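## Task

Lift each bottle with a blue label off the tray and set it upright in a crate slot that was empty. Every other bottle has to stay standing where it began, whether on the tray or in the crate. The crate and tray must not be left tipped or shifted. Nothing counts as done if it stays in place only because the robot is holding it at the end. Anything the robot is touching at the end must not drop by more than about a fingernail's thickness once released.

## Robot and tools

Robot: one six-joint arm with a two-finger parallel gripper. Cameras: cam_head_left (504x504), cam_head_right (504x504), cam_wrist (616x616), returned in that order.

Frames. The scene frame has its origin on the table top under the arm base, +z up, and +y to the left when facing along +x. The base may be slightly tilted, and the reported hand position can be off, more so at long reach. Gripper axes: fingers point along its +z, close along its x. end_effector_position is the midpoint between the pads; fingertips extend 17.5 mm past it. Pure rotations pivot about that point, which lies 25 mm off the last joint axis toward gripper -y. A flat block juts roughly 9 cm from that axis toward gripper -y and rotates with the hand, so watch its clearance.

A row is always 10 numbers: x, y, z (metres, absolute position for end_effector_position in the scene frame), qw, qx, qy, qz (absolute orientation, w first, scene frame), then position, force_limit, speed, each from -1 to 1. position: +1 opens to 50 mm, about -0.65 makes the pads meet, -1 means close until blocked (use this to grip). force_limit: roughly 20 N per pad at -1, 102 N at 0, 185 N at +1 (actual may run up to 17 % above). speed: pad gap rate of 20 mm/s at -1, 85 at 0, 150 at +1. Repeat the intended quaternion in every row rather than copying a drifted reported one. A row whose target sits over 0.6 m from the last reported position along any gripper axis is refused and nothing is sent.

execute_actions: arguments actions (a list holding zero or one item) and optional pictures (boolean). Empty list: just report state. An action item {"rows": [...], "steps": n} carries 1 to 15 rows and n up to 15 (default 15); each step lasts 1/30 s, one row per step, last row repeated to fill. A wait item {"steps": n}, n up to 300, sends nothing and returns n steps after the previous result, your thinking time included. Each step, the commanded pose is clipped to 100 mm and 16 degrees from the measured pose; joints follow by damped inverse kinematics, favouring position over orientation, with about 0.17 s smoothing lag. After the last step the arm only continues to the last clipped pose, so far targets need follow-up calls; compare the returned pose and the "Hand target" line.

move: argument target (one row as above, absolute), optional speed (m/s, 0.002 to 0.5, default 0.25; rotation capped at twice that in rad/s), optional stop_force (N, 9 to 40). It drives a straight path of 0.5 to 10 s toward the target, not steering around obstacles; the hand may lag, wander or overshoot the speed, especially near full extension. Finger values go out at the start. With stop_force, the path halts once the wrist sensor feels that much added resistance along the line to the target (gripper axes at start) for 2 steps, then backs up 2 steps and holds; use it with very low speed for approaching surfaces, not on moves that rotate, and omit it when pulling away from something you press on. Contact above the wrist sensor is not felt. The result line "move:" reports the ending (done, contact, off_target, moving, held, fault) plus limits (paced = pose clipped; held = some steps blocked, after which the arm may jump fast) and distance from target.

wait: seconds, 0 to 10; sends nothing new. zoom_image: camera name and region [x0, y0, x1, y1] in pixels from the top-left, at most 504 by 504. finished_scene: scene (the current scene number); final, it grades the scene and returns the next task.

Reading results. The state line gives pose and linear/angular velocities. object_status: 0 fingers moving, 1 blocked while opening, 2 blocked while closing (a grip), 3 reached target or pads met (usually nothing held). Opening in mm is about (250 - position_measured) x 0.202. Changing position by 0.01 or more is needed before a new force_limit or speed applies; to loosen a grip, open first. Fingers re-close on their own if the grip slips, except after gripping at force_limit -1. Gripping a fixed object off-centre weakens over time. HELD marks steps where a clearance check withheld your row; "pose unreachable" means that check altered or blocked it (a mount under the base counts as arm). Joint ranges: pan -3.142 to 3.142, elbow 0 to 3.142, others -6.283 to 6.283 rad. Joint torque figures are raw drive output with offsets and noise. Wrist force/torque are in gripper axes, force pointing from the surface into the arm, offset up to ~4 N, noise up to 2.4 N SD, saturating near 50 N; "no reading" is harmless.

Avoid: the arm is stiff, so targets even slightly inside a firm surface can trigger a fault. Joint load limits are 133 N m for the first three joints and 24.9 N m for the wrists, held weight included; 150 N external force also faults. A fault freezes the arm 10 s and drops the rest of the call. Motors warn at 70 °C and brake at 85 °C. Occasional tugs on held items or pushes on loose ones can happen. Do not drop bottles, knock anything off the table, or shove or tilt the crate and tray; lower bottles gently and release them fully.

Each tool is called after ">>>" by a JSON object that holds its "api" and its "payload".

## Session

>>> {"api": "execute_actions", "payload": {"actions": []}}

Scene clock: 0.00 s of 6000.00 s.
end_effector_position=(+0.3996, +0.2293, +0.3968) position_measured=3 object_status=3 end_effector_quat_wxyz=(+0.572, +0.803, -0.038, -0.163) end_effector_velocity=(+0.000, +0.000, +0.000) end_effector_angular_velocity=(+0.001, -0.001, +0.000)
Joint positions: [ 0.65  -0.465  1.023 -0.388 -2.161 -2.937]
Joint velocities: [ 0.001  0.    -0.001  0.    -0.     0.   ]
Joint torques (N m, as the arm reports them, + toward a larger angle): no reading
Motor temperatures (°C, as the motors report them): [25 27 26 31 30 37]
Wrist force (N, on the end effector, along its own x y z axes, offset not removed): no reading
Wrist torque (N m, same axes, about the end effector's origin, offset not removed): no reading
Hand target: +0.400, +0.229, +0.397; +0.572, +0.803, -0.038, -0.163

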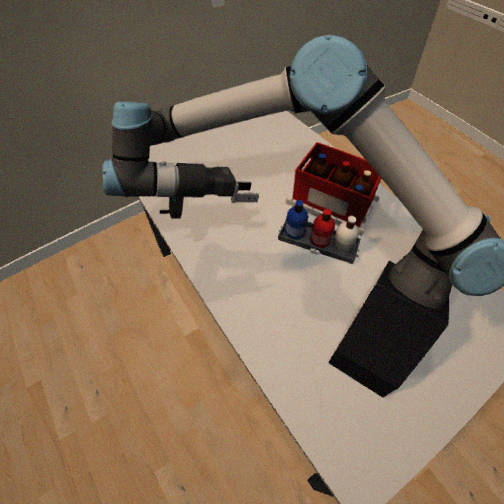

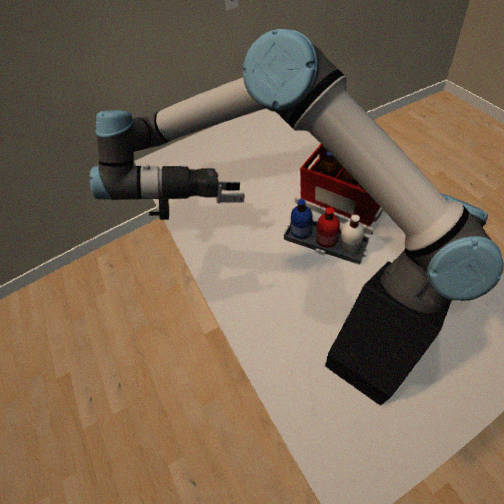

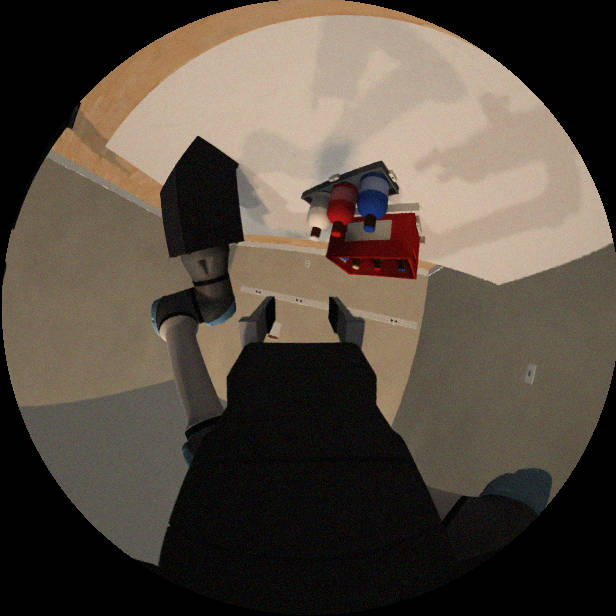

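>>> {"api": "move", "payload": {"target": [0.42,0.0,0.48,0,1,0,0,1,0,0]}}

Scene clock: 9.87 s of 6000.00 s.
end_effector_position=(+0.4203, +0.0009, +0.4793) position_measured=3 object_status=3 end_effector_quat_wxyz=(-0.002, +1.000, +0.000, -0.001) end_effector_velocity=(+0.000, -0.001, +0.001) end_effector_angular_velocity=(+0.010, -0.002, +0.002)
Joint positions: [ 0.253 -1.821  2.044 -1.84  -2.118 -4.447]
Joint velocities: [-0.007 -0.007  0.002 -0.005  0.009 -0.013]
Joint torques (N m, as the arm reports them, + toward a larger angle): [ -2.57 -29.44 -14.61  -4.49   2.1   -1.4 ]
Motor temperatures (°C, as the motors report them): [25 27 26 31 30 37]
Wrist force (N, on the end effector, along its own x y z axes, offset not removed): [-2.0 0.4 0.4]
Wrist torque (N m, same axes, about the end effector's origin, offset not removed): [0.17 0.39 -0.20]
Hand target: +0.420, +0.001, +0.479; -0.002, +1.000, +0.000, -0.001
Off the commanded pose: 0.001 m, 0 deg.
After step 90, 3.87 s passed at rest.
move: done

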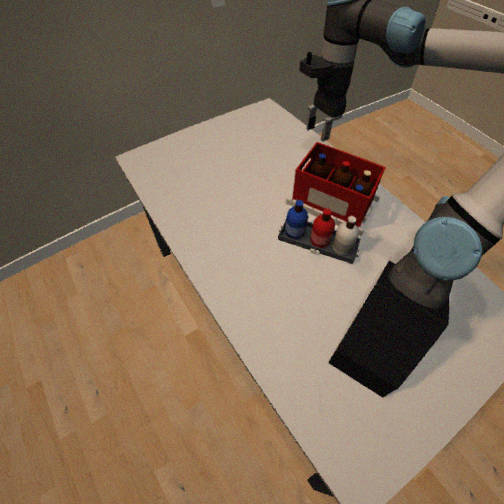

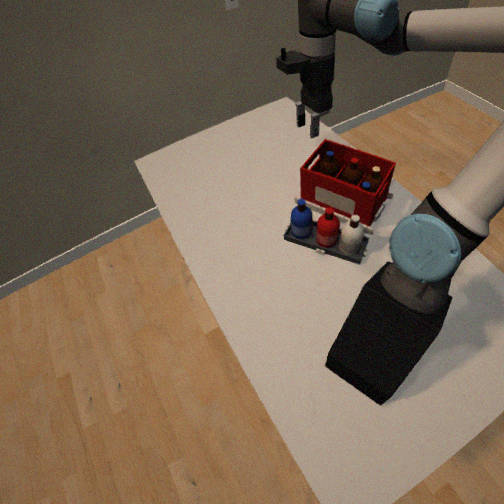

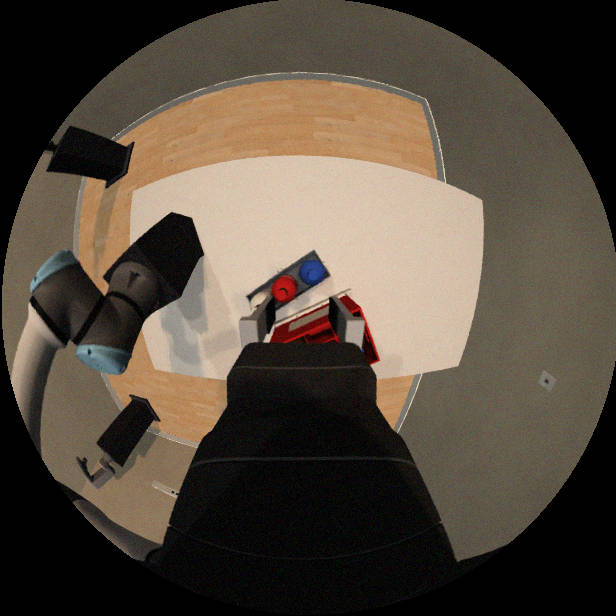

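>>> {"api": "move", "payload": {"target": [0.42,-0.05,0.48,0,0,1,0,1,0,0]}}

>>> {"api": "zoom_image", "payload": {"camera": "cam_wrist", "region": [200,150,420,370]}}

>>> {"api": "zoom_image", "payload": {"camera": "cam_head_left", "region": [260,120,410,270]}}

Scene clock: 24.40 s of 6000.00 s.
end_effector_position=(+0.4199, -0.0443, +0.4804) position_measured=3 object_status=3 end_effector_quat_wxyz=(+0.044, +0.384, +0.891, -0.238) end_effector_velocity=(-0.000, -0.001, +0.000) end_effector_angular_velocity=(-0.001, +0.000, -0.000)
Joint positions: [ 0.397 -1.515  1.855 -1.393 -2.464 -6.282]
Joint velocities: [-0.001 -0.001  0.     0.001 -0.001  0.   ]
Joint torques (N m, as the arm reports them, + toward a larger angle): [  7.73 -36.92 -12.11  -3.54   1.35  -1.46]
Motor temperatures (°C, as the motors report them): [25 27 26 31 30 37]
Wrist force (N, on the end effector, along its own x y z axes, offset not removed): [2.7 0.4 4.8]
Wrist torque (N m, same axes, about the end effector's origin, offset not removed): [0.32 -0.54 -0.24]
Hand target: +0.420, -0.044, +0.480; +0.044, +0.384, +0.891, -0.238
Off the commanded pose: 0.006 m, 54 deg; orientation clipped at the last step of the last action.
joint sent to its limit — the command would take joint 6 (wrist 3) past its lower limit, so that joint was sent only as far as its limit.
After step 90, 4.93 s passed at rest.
move: held; limits=paced,held; held on 24 of 198 steps, including the last
pose unreachable: on one or more control steps of this call an arm could not follow its commanded pose, so it was not sent that pose on those steps. On the call's last step it was still not sent that pose. It may still have moved: this result reports where it is.
cause: the commanded pose would bring two parts of the arm too close to each other (its gripper and another part of the arm, with joints 5 (wrist 2) and 6 (wrist 3) between them).

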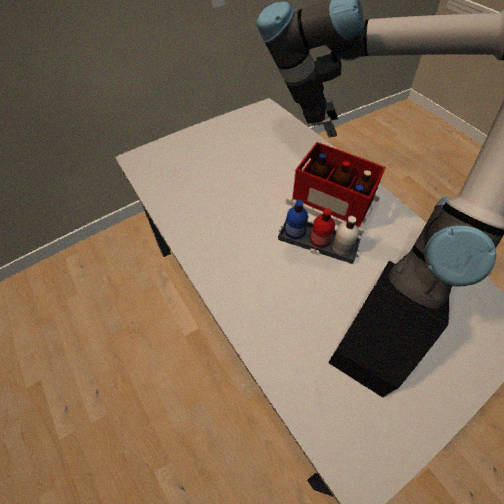

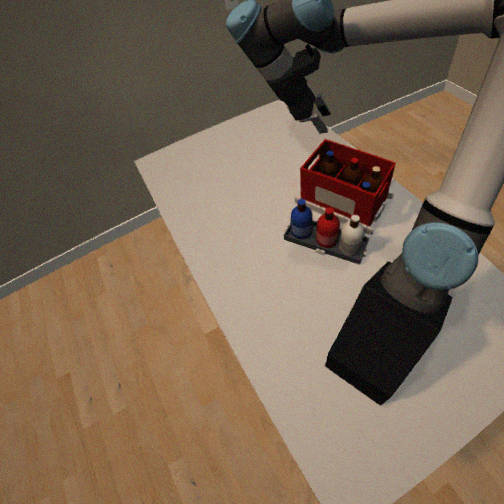

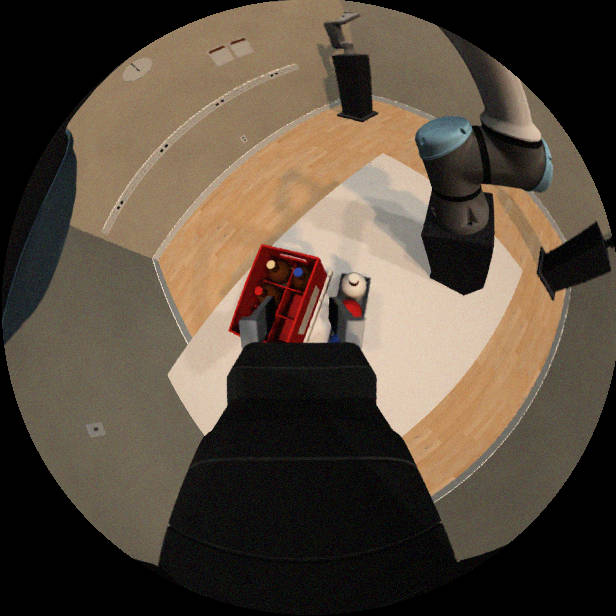

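Region (200, 150, 420, 370) of cam_wrist's 616x616 image, scaled by 2.291, with more detail than that image has.

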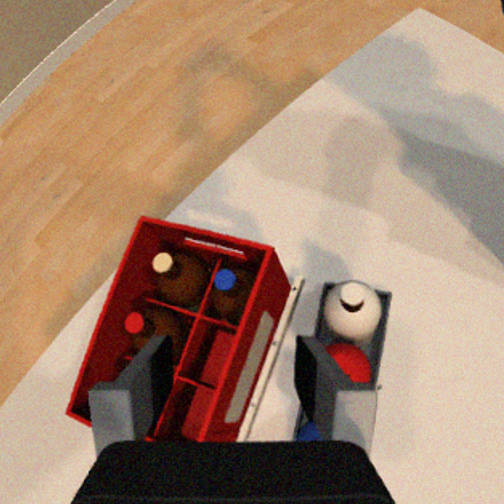

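Region (260, 120, 410, 270) of cam_head_left's 504x504 image, scaled by 3.360, with more detail than that image has.

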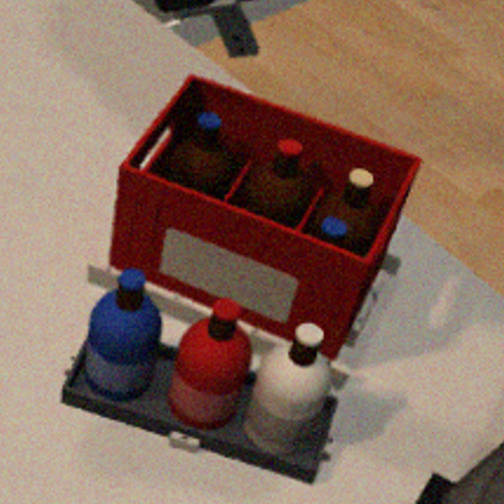

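>>> {"api": "move", "payload": {"target": [0.45,0.08,0.48,0,1,0,0,1,0,0]}}

>>> {"api": "zoom_image", "payload": {"camera": "cam_wrist", "region": [200,200,420,420]}}

Scene clock: 38.03 s of 6000.00 s.
end_effector_position=(+0.4498, +0.0802, +0.4799) position_measured=3 object_status=3 end_effector_quat_wxyz=(-0.000, +1.000, +0.001, -0.000) end_effector_velocity=(+0.000, +0.000, -0.000) end_effector_angular_velocity=(-0.001, -0.001, -0.007)
Joint positions: [ 0.389 -1.622  1.946 -1.858 -2.121 -4.289]
Joint velocities: [ 0.001  0.001  0.    -0.001 -0.001  0.007]
Joint torques (N m, as the arm reports them, + toward a larger angle): [ 20.58 -33.54 -13.32  -4.56  -2.36   1.66]
Motor temperatures (°C, as the motors report them): [25 27 26 31 30 37]
Wrist force (N, on the end effector, along its own x y z axes, offset not removed): [0.2 2.0 0.7]
Wrist torque (N m, same axes, about the end effector's origin, offset not removed): [0.61 -0.14 -0.13]
Hand target: +0.450, +0.080, +0.480; -0.000, +1.000, +0.000, -0.000
Off the commanded pose: 0.000 m, 0 deg.
After step 90, 1.17 s passed at rest.
move: done; limits=paced

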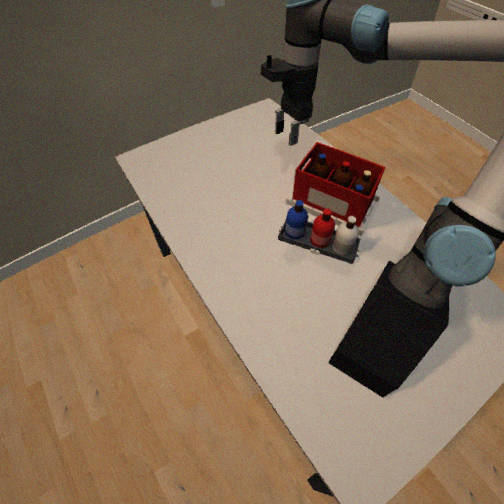

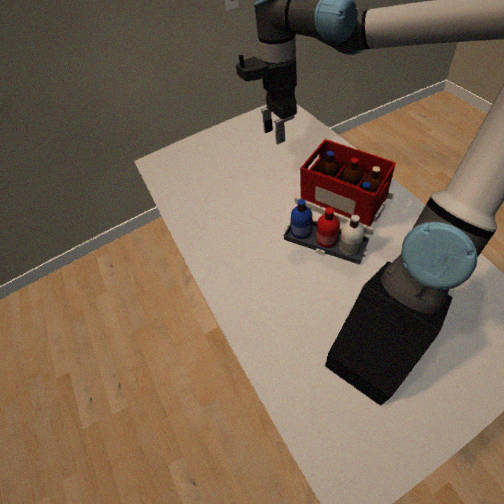

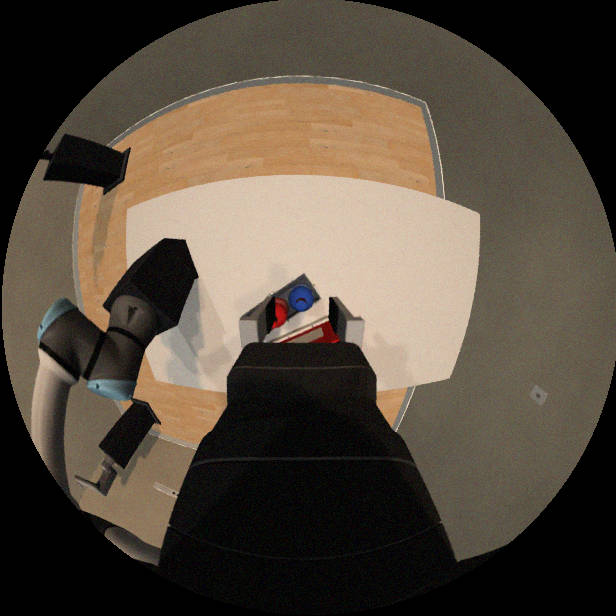

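Region (200, 200, 420, 420) of cam_wrist's 616x616 image, scaled by 2.291, with more detail than that image has.

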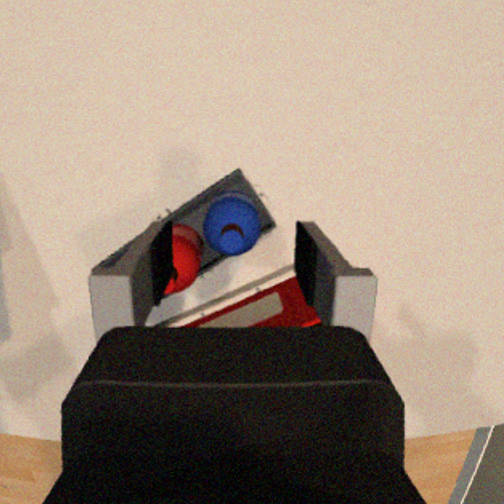

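>>> {"api": "move", "payload": {"target": [0.433,-0.02,0.31,0,1,0,0,1,0,0]}}

>>> {"api": "zoom_image", "payload": {"camera": "cam_wrist", "region": [200,150,420,370]}}

Scene clock: 51.87 s of 6000.00 s.
end_effector_position=(+0.4333, -0.0197, +0.3102) position_measured=3 object_status=3 end_effector_quat_wxyz=(-0.001, +1.000, -0.000, +0.000) end_effector_velocity=(+0.000, -0.001, -0.002) end_effector_angular_velocity=(+0.002, -0.001, -0.000)
Joint positions: [-0.03  -1.654  2.335 -2.466 -2.083 -4.773]
Joint velocities: [-0.006  0.001  0.003 -0.008  0.003 -0.006]
Joint torques (N m, as the arm reports them, + toward a larger angle): [ 0.16 -7.2  -7.4  -4.53  2.01 -1.33]
Motor temperatures (°C, as the motors report them): [25 27 26 31 30 37]
Wrist force (N, on the end effector, along its own x y z axes, offset not removed): [-1.7 0.1 2.6]
Wrist torque (N m, same axes, about the end effector's origin, offset not removed): [0.13 0.25 0.00]
Hand target: +0.433, -0.020, +0.310; -0.001, +1.000, -0.000, +0.000
Off the commanded pose: 0.000 m, 0 deg.
After step 90, 9.53 s passed at rest.
move: done

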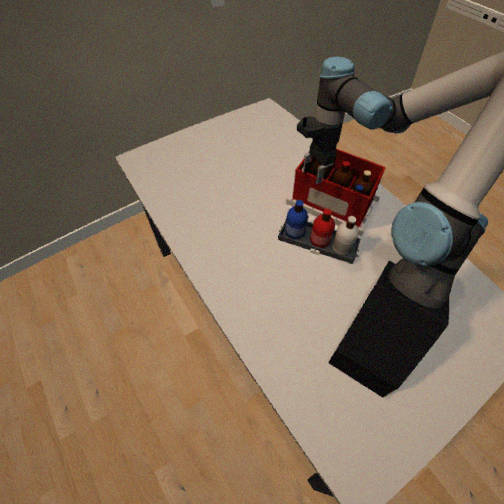

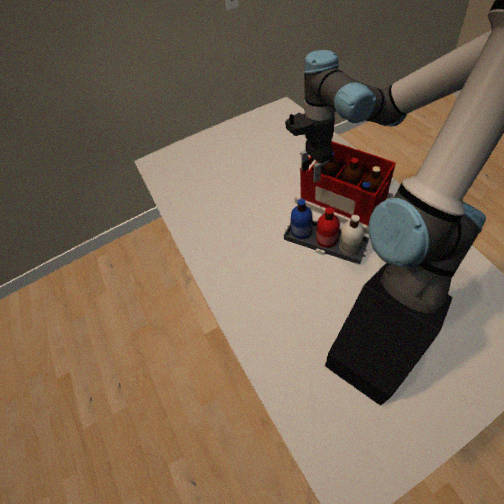

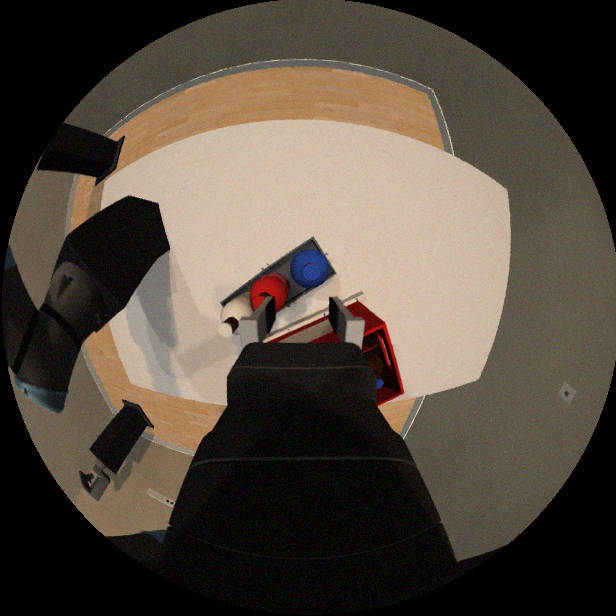

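Region (200, 150, 420, 370) of cam_wrist's 616x616 image, scaled by 2.291, with more detail than that image has.

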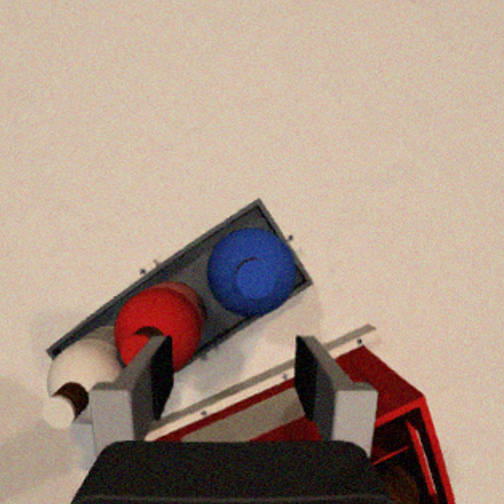

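>>> {"api": "move", "payload": {"target": [0.443,0.025,0.25,0,1,0,0,1,0,0]}}

Scene clock: 59.67 s of 6000.00 s.
end_effector_position=(+0.4428, +0.0250, +0.2501) position_measured=3 object_status=3 end_effector_quat_wxyz=(+0.000, +1.000, +0.000, -0.000) end_effector_velocity=(+0.000, +0.001, -0.001) end_effector_angular_velocity=(-0.000, -0.001, +0.001)
Joint positions: [-0.004 -1.428  2.356 -2.699 -2.09  -4.744]
Joint velocities: [ 0.001  0.004  0.    -0.004 -0.    -0.   ]
Joint torques (N m, as the arm reports them, + toward a larger angle): [ 23.49 -11.03 -16.54  -4.54  -2.15   1.62]
Motor temperatures (°C, as the motors report them): [25 27 26 31 30 37]
Wrist force (N, on the end effector, along its own x y z axes, offset not removed): [0.0 3.4 0.2]
Wrist torque (N m, same axes, about the end effector's origin, offset not removed): [0.65 0.15 -0.27]
Hand target: +0.443, +0.025, +0.250; +0.000, +1.000, +0.000, -0.000
Off the commanded pose: 0.000 m, 0 deg.
After step 90, 3.90 s passed at rest.
move: done

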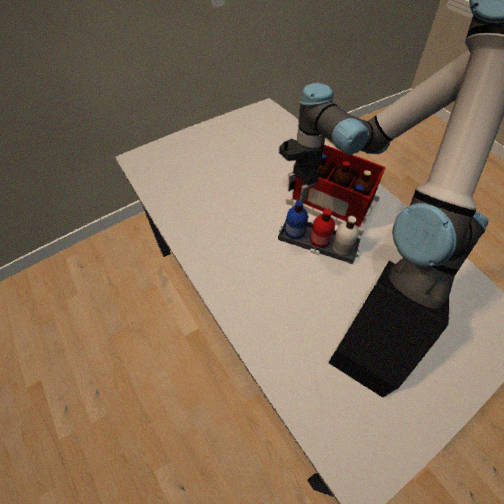

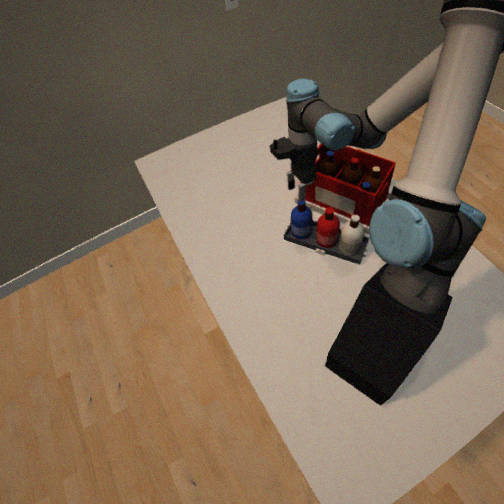

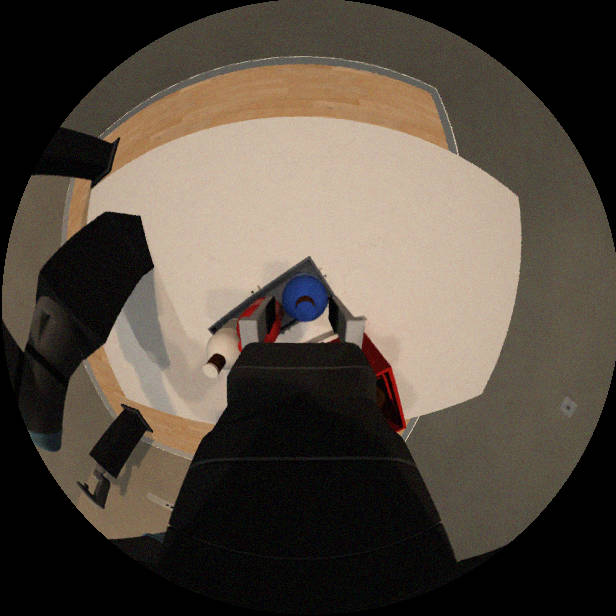

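>>> {"api": "zoom_image", "payload": {"camera": "cam_wrist", "region": [230,240,390,400]}}

>>> {"api": "zoom_image", "payload": {"camera": "cam_head_left", "region": [260,130,400,270]}}

Region (230, 240, 390, 400) of cam_wrist's 616x616 image, scaled by 3.150, with more detail than that image has.

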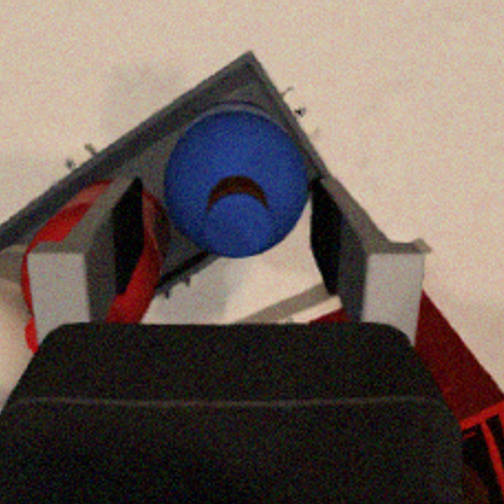

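Region (260, 130, 400, 270) of cam_head_left's 504x504 image, scaled by 3.600, with more detail than that image has.

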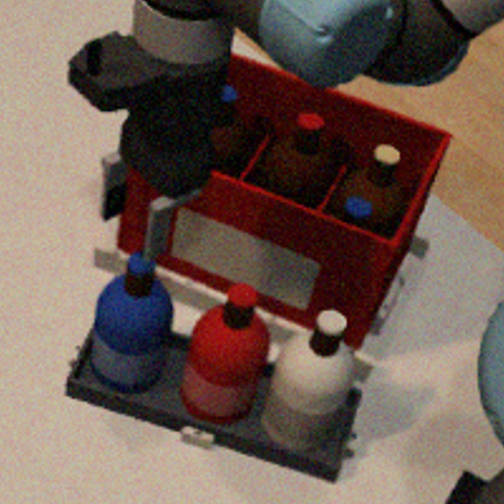

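>>> {"api": "move", "payload": {"target": [0.445,0.006,0.2,0,1,0,0,1,0,0], "speed": 0.08}}

>>> {"api": "zoom_image", "payload": {"camera": "cam_wrist", "region": [230,240,390,400]}}

>>> {"api": "zoom_image", "payload": {"camera": "cam_head_left", "region": [260,130,400,270]}}

Scene clock: 71.63 s of 6000.00 s.
end_effector_position=(+0.4451, +0.0061, +0.2001) position_measured=3 object_status=3 end_effector_quat_wxyz=(-0.000, +1.000, -0.000, +0.000) end_effector_velocity=(+0.000, -0.000, -0.001) end_effector_angular_velocity=(-0.000, -0.001, +0.000)
Joint positions: [-0.108 -1.321  2.388 -2.893 -2.066 -4.86 ]
Joint velocities: [-0.002  0.003  0.001 -0.006  0.    -0.003]
Joint torques (N m, as the arm reports them, + toward a larger angle): [  2.86 -15.43  -0.26  -4.49   1.99  -1.3 ]
Motor temperatures (°C, as the motors report them): [25 27 26 31 30 37]
Wrist force (N, on the end effector, along its own x y z axes, offset not removed): [-2.8 -0.3 1.0]
Wrist torque (N m, same axes, about the end effector's origin, offset not removed): [-0.05 0.63 -0.04]
Hand target: +0.445, +0.006, +0.200; -0.000, +1.000, -0.000, +0.000
Off the commanded pose: 0.000 m, 0 deg.
After step 90, 7.90 s passed at rest.
move: done

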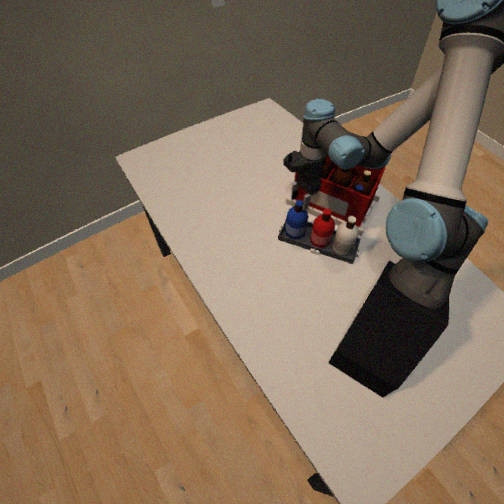

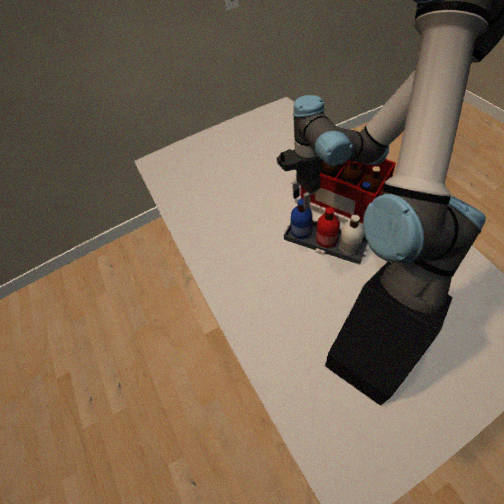

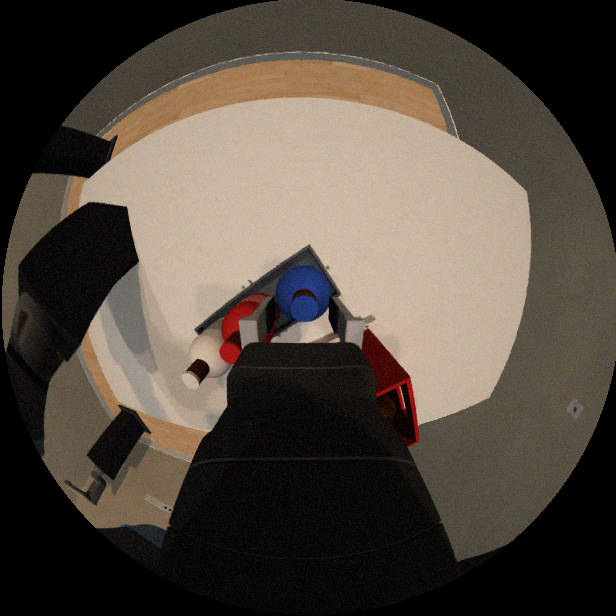

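Region (230, 240, 390, 400) of cam_wrist's 616x616 image, scaled by 3.150, with more detail than that image has.

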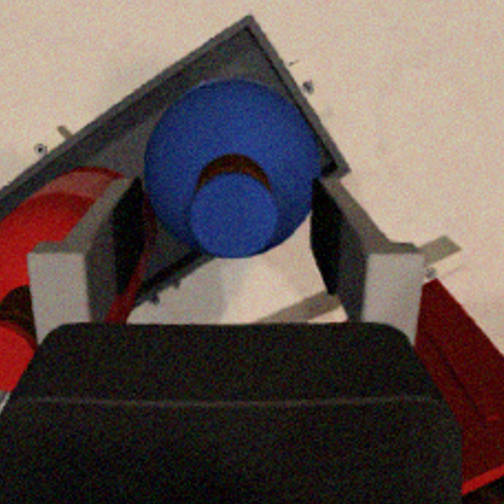

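Region (260, 130, 400, 270) of cam_head_left's 504x504 image, scaled by 3.600, with more detail than that image has.

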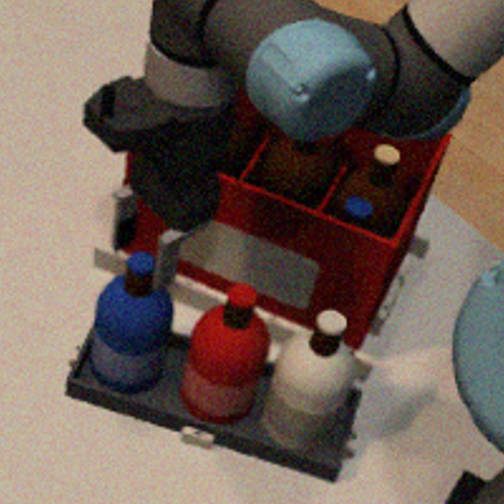

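>>> {"api": "move", "payload": {"target": [0.445,0.006,0.158,0,1,0,0,1,0,0], "speed": 0.04}}

>>> {"api": "zoom_image", "payload": {"camera": "cam_wrist", "region": [230,240,390,400]}}

>>> {"api": "zoom_image", "payload": {"camera": "cam_head_left", "region": [260,130,400,270]}}

Scene clock: 82.40 s of 6000.00 s.
end_effector_position=(+0.4451, +0.0061, +0.1583) position_measured=3 object_status=3 end_effector_quat_wxyz=(-0.000, +1.000, -0.000, +0.000) end_effector_velocity=(-0.001, +0.001, -0.002) end_effector_angular_velocity=(+0.000, +0.001, +0.003)
Joint positions: [-0.158 -1.196  2.394 -3.051 -2.052 -4.914]
Joint velocities: [-0.001  0.006  0.001 -0.005  0.    -0.003]
Joint torques (N m, as the arm reports them, + toward a larger angle): [-4.31  0.18 -1.99  1.35  0.55 -1.47]
Motor temperatures (°C, as the motors report them): [25 27 26 31 30 37]
Wrist force (N, on the end effector, along its own x y z axes, offset not removed): [1.6 -1.8 -37.1]
Wrist torque (N m, same axes, about the end effector's origin, offset not removed): [-0.27 1.58 -0.18]
Hand target: +0.445, +0.006, +0.158; -0.000, +1.000, -0.000, +0.000
Off the commanded pose: 0.000 m, 0 deg.
After step 90, 6.40 s passed at rest.
move: done

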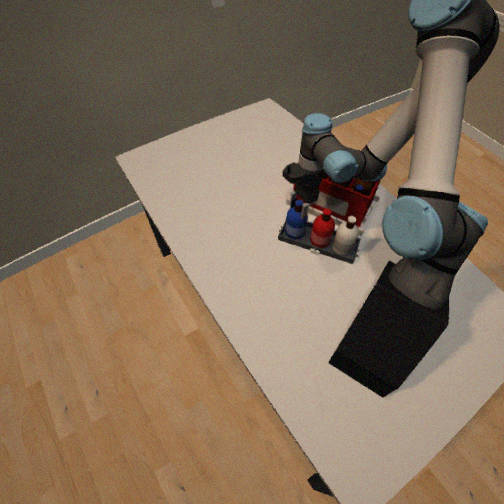

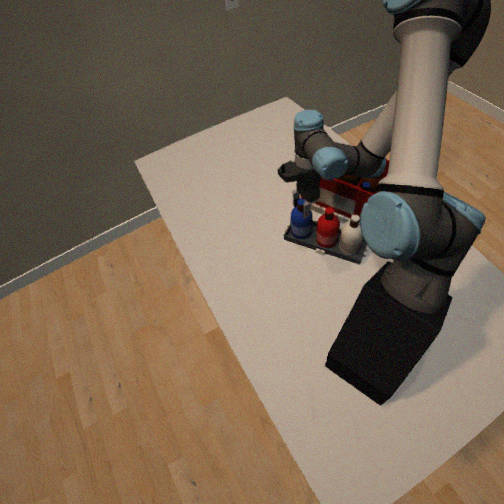

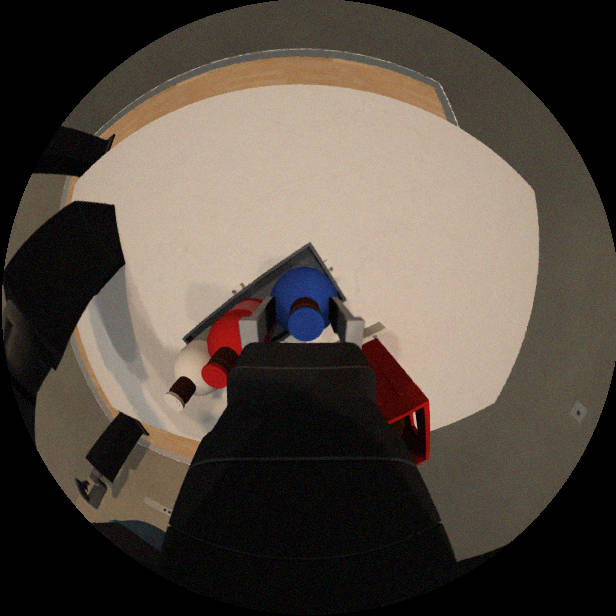

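Region (230, 240, 390, 400) of cam_wrist's 616x616 image, scaled by 3.150, with more detail than that image has.

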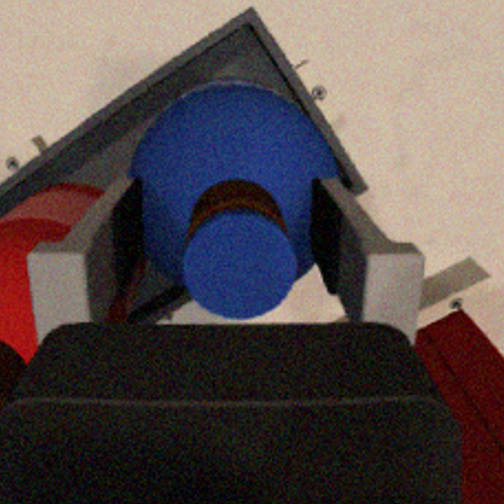

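Region (260, 130, 400, 270) of cam_head_left's 504x504 image, scaled by 3.600, with more detail than that image has.

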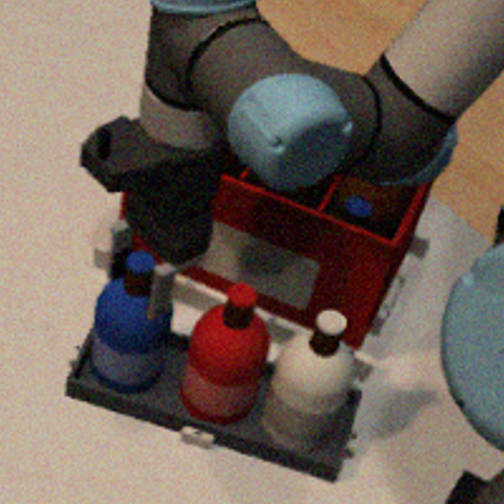

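>>> {"api": "move", "payload": {"target": [0.445,0.004,0.168,0,1,0,0,1,0,0], "speed": 0.04}}

>>> {"api": "move", "payload": {"target": [0.445,0.004,0.168,0,1,0,0,-1,0,0]}}

Scene clock: 92.43 s of 6000.00 s.
end_effector_position=(+0.4450, +0.0040, +0.1679) position_measured=3 object_status=3 end_effector_quat_wxyz=(+0.000, +1.000, +0.000, -0.000) end_effector_velocity=(-0.001, -0.000, +0.001) end_effector_angular_velocity=(-0.000, +0.002, +0.000)
Joint positions: [-0.151 -1.228  2.395 -3.015 -2.055 -4.907]
Joint velocities: [ 0.    -0.005  0.001  0.006 -0.001  0.001]
Joint torques (N m, as the arm reports them, + toward a larger angle): [ 26.1  -45.48  -0.62  -0.74  -2.17   1.61]
Motor temperatures (°C, as the motors report them): [25 27 26 31 30 37]
Wrist force (N, on the end effector, along its own x y z axes, offset not removed): [2.0 -0.2 -0.3]
Wrist torque (N m, same axes, about the end effector's origin, offset not removed): [-0.01 -0.32 -0.28]
Hand target: +0.445, +0.004, +0.168; +0.000, +1.000, +0.000, -0.000
Off the commanded pose: 0.000 m, 0 deg.
After step 90, 6.30 s passed at rest.
move: done

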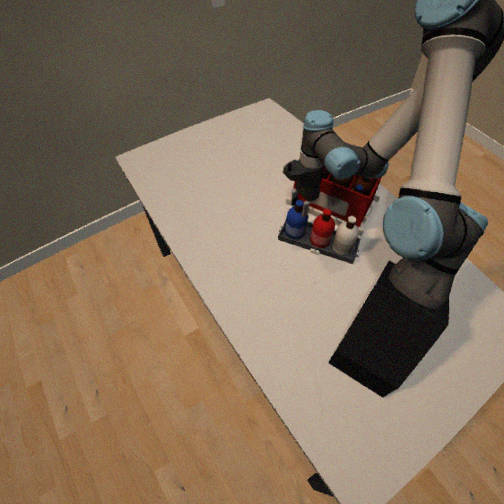

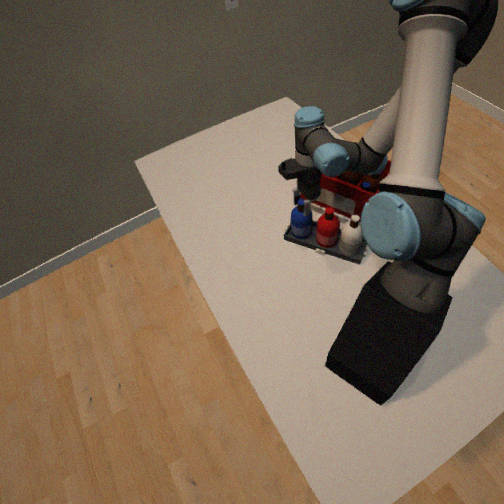

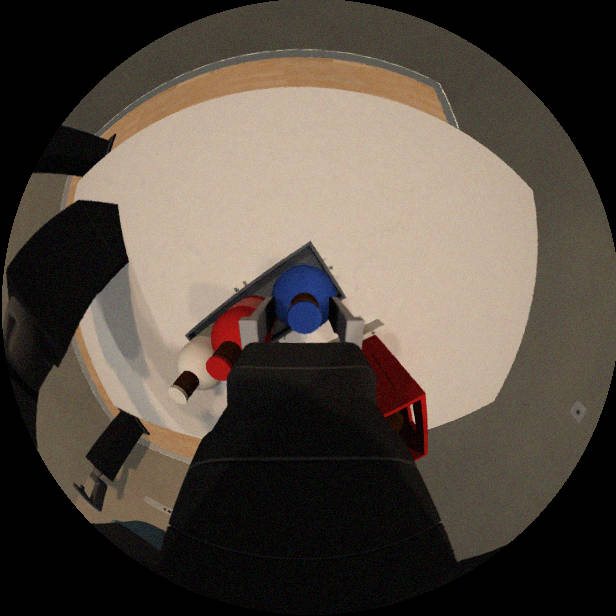

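Scene clock: 93.13 s of 6000.00 s.
end_effector_position=(+0.4450, +0.0040, +0.1680) position_measured=128 object_status=2 end_effector_quat_wxyz=(+0.000, +1.000, +0.000, -0.000) end_effector_velocity=(+0.001, -0.000, -0.000) end_effector_angular_velocity=(+0.000, -0.002, -0.002)
Joint positions: [-0.151 -1.229  2.395 -3.015 -2.055 -4.907]
Joint velocities: [-0.     0.001 -0.002 -0.001  0.     0.   ]
Joint torques (N m, as the arm reports them, + toward a larger angle): [ 27.25 -47.36  -7.64  -1.31  -1.29   1.66]
Motor temperatures (°C, as the motors report them): [25 27 26 31 30 37]
Wrist force (N, on the end effector, along its own x y z axes, offset not removed): [1.8 0.3 5.8]
Wrist torque (N m, same axes, about the end effector's origin, offset not removed): [0.14 -0.19 -0.24]
Hand target: +0.445, +0.004, +0.168; +0.000, +1.000, +0.000, -0.000
Off the commanded pose: 0.000 m, 0 deg.
move: done

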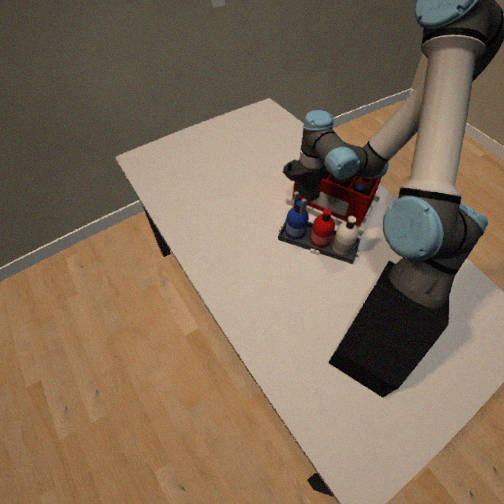

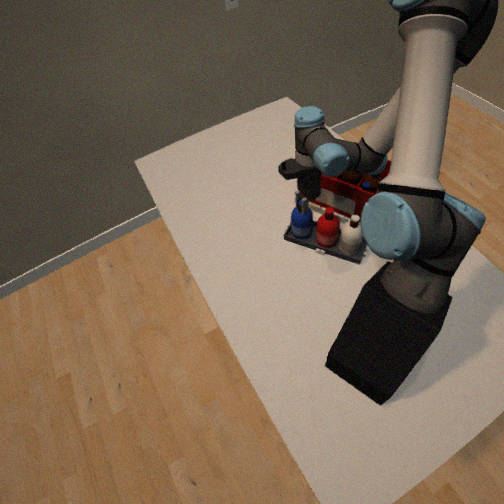

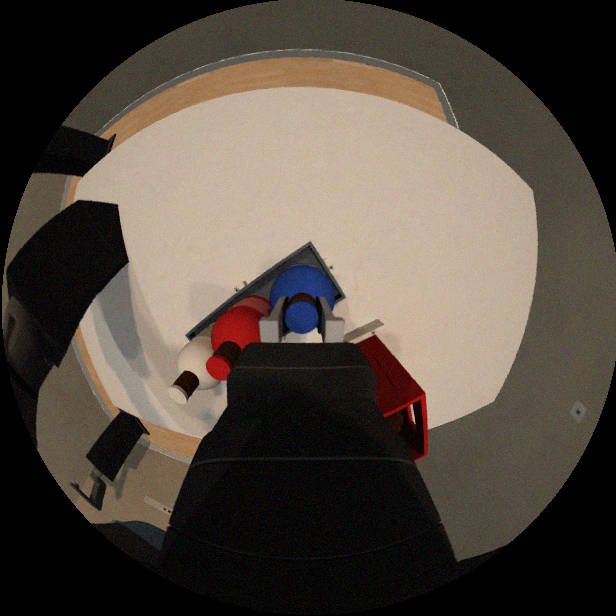

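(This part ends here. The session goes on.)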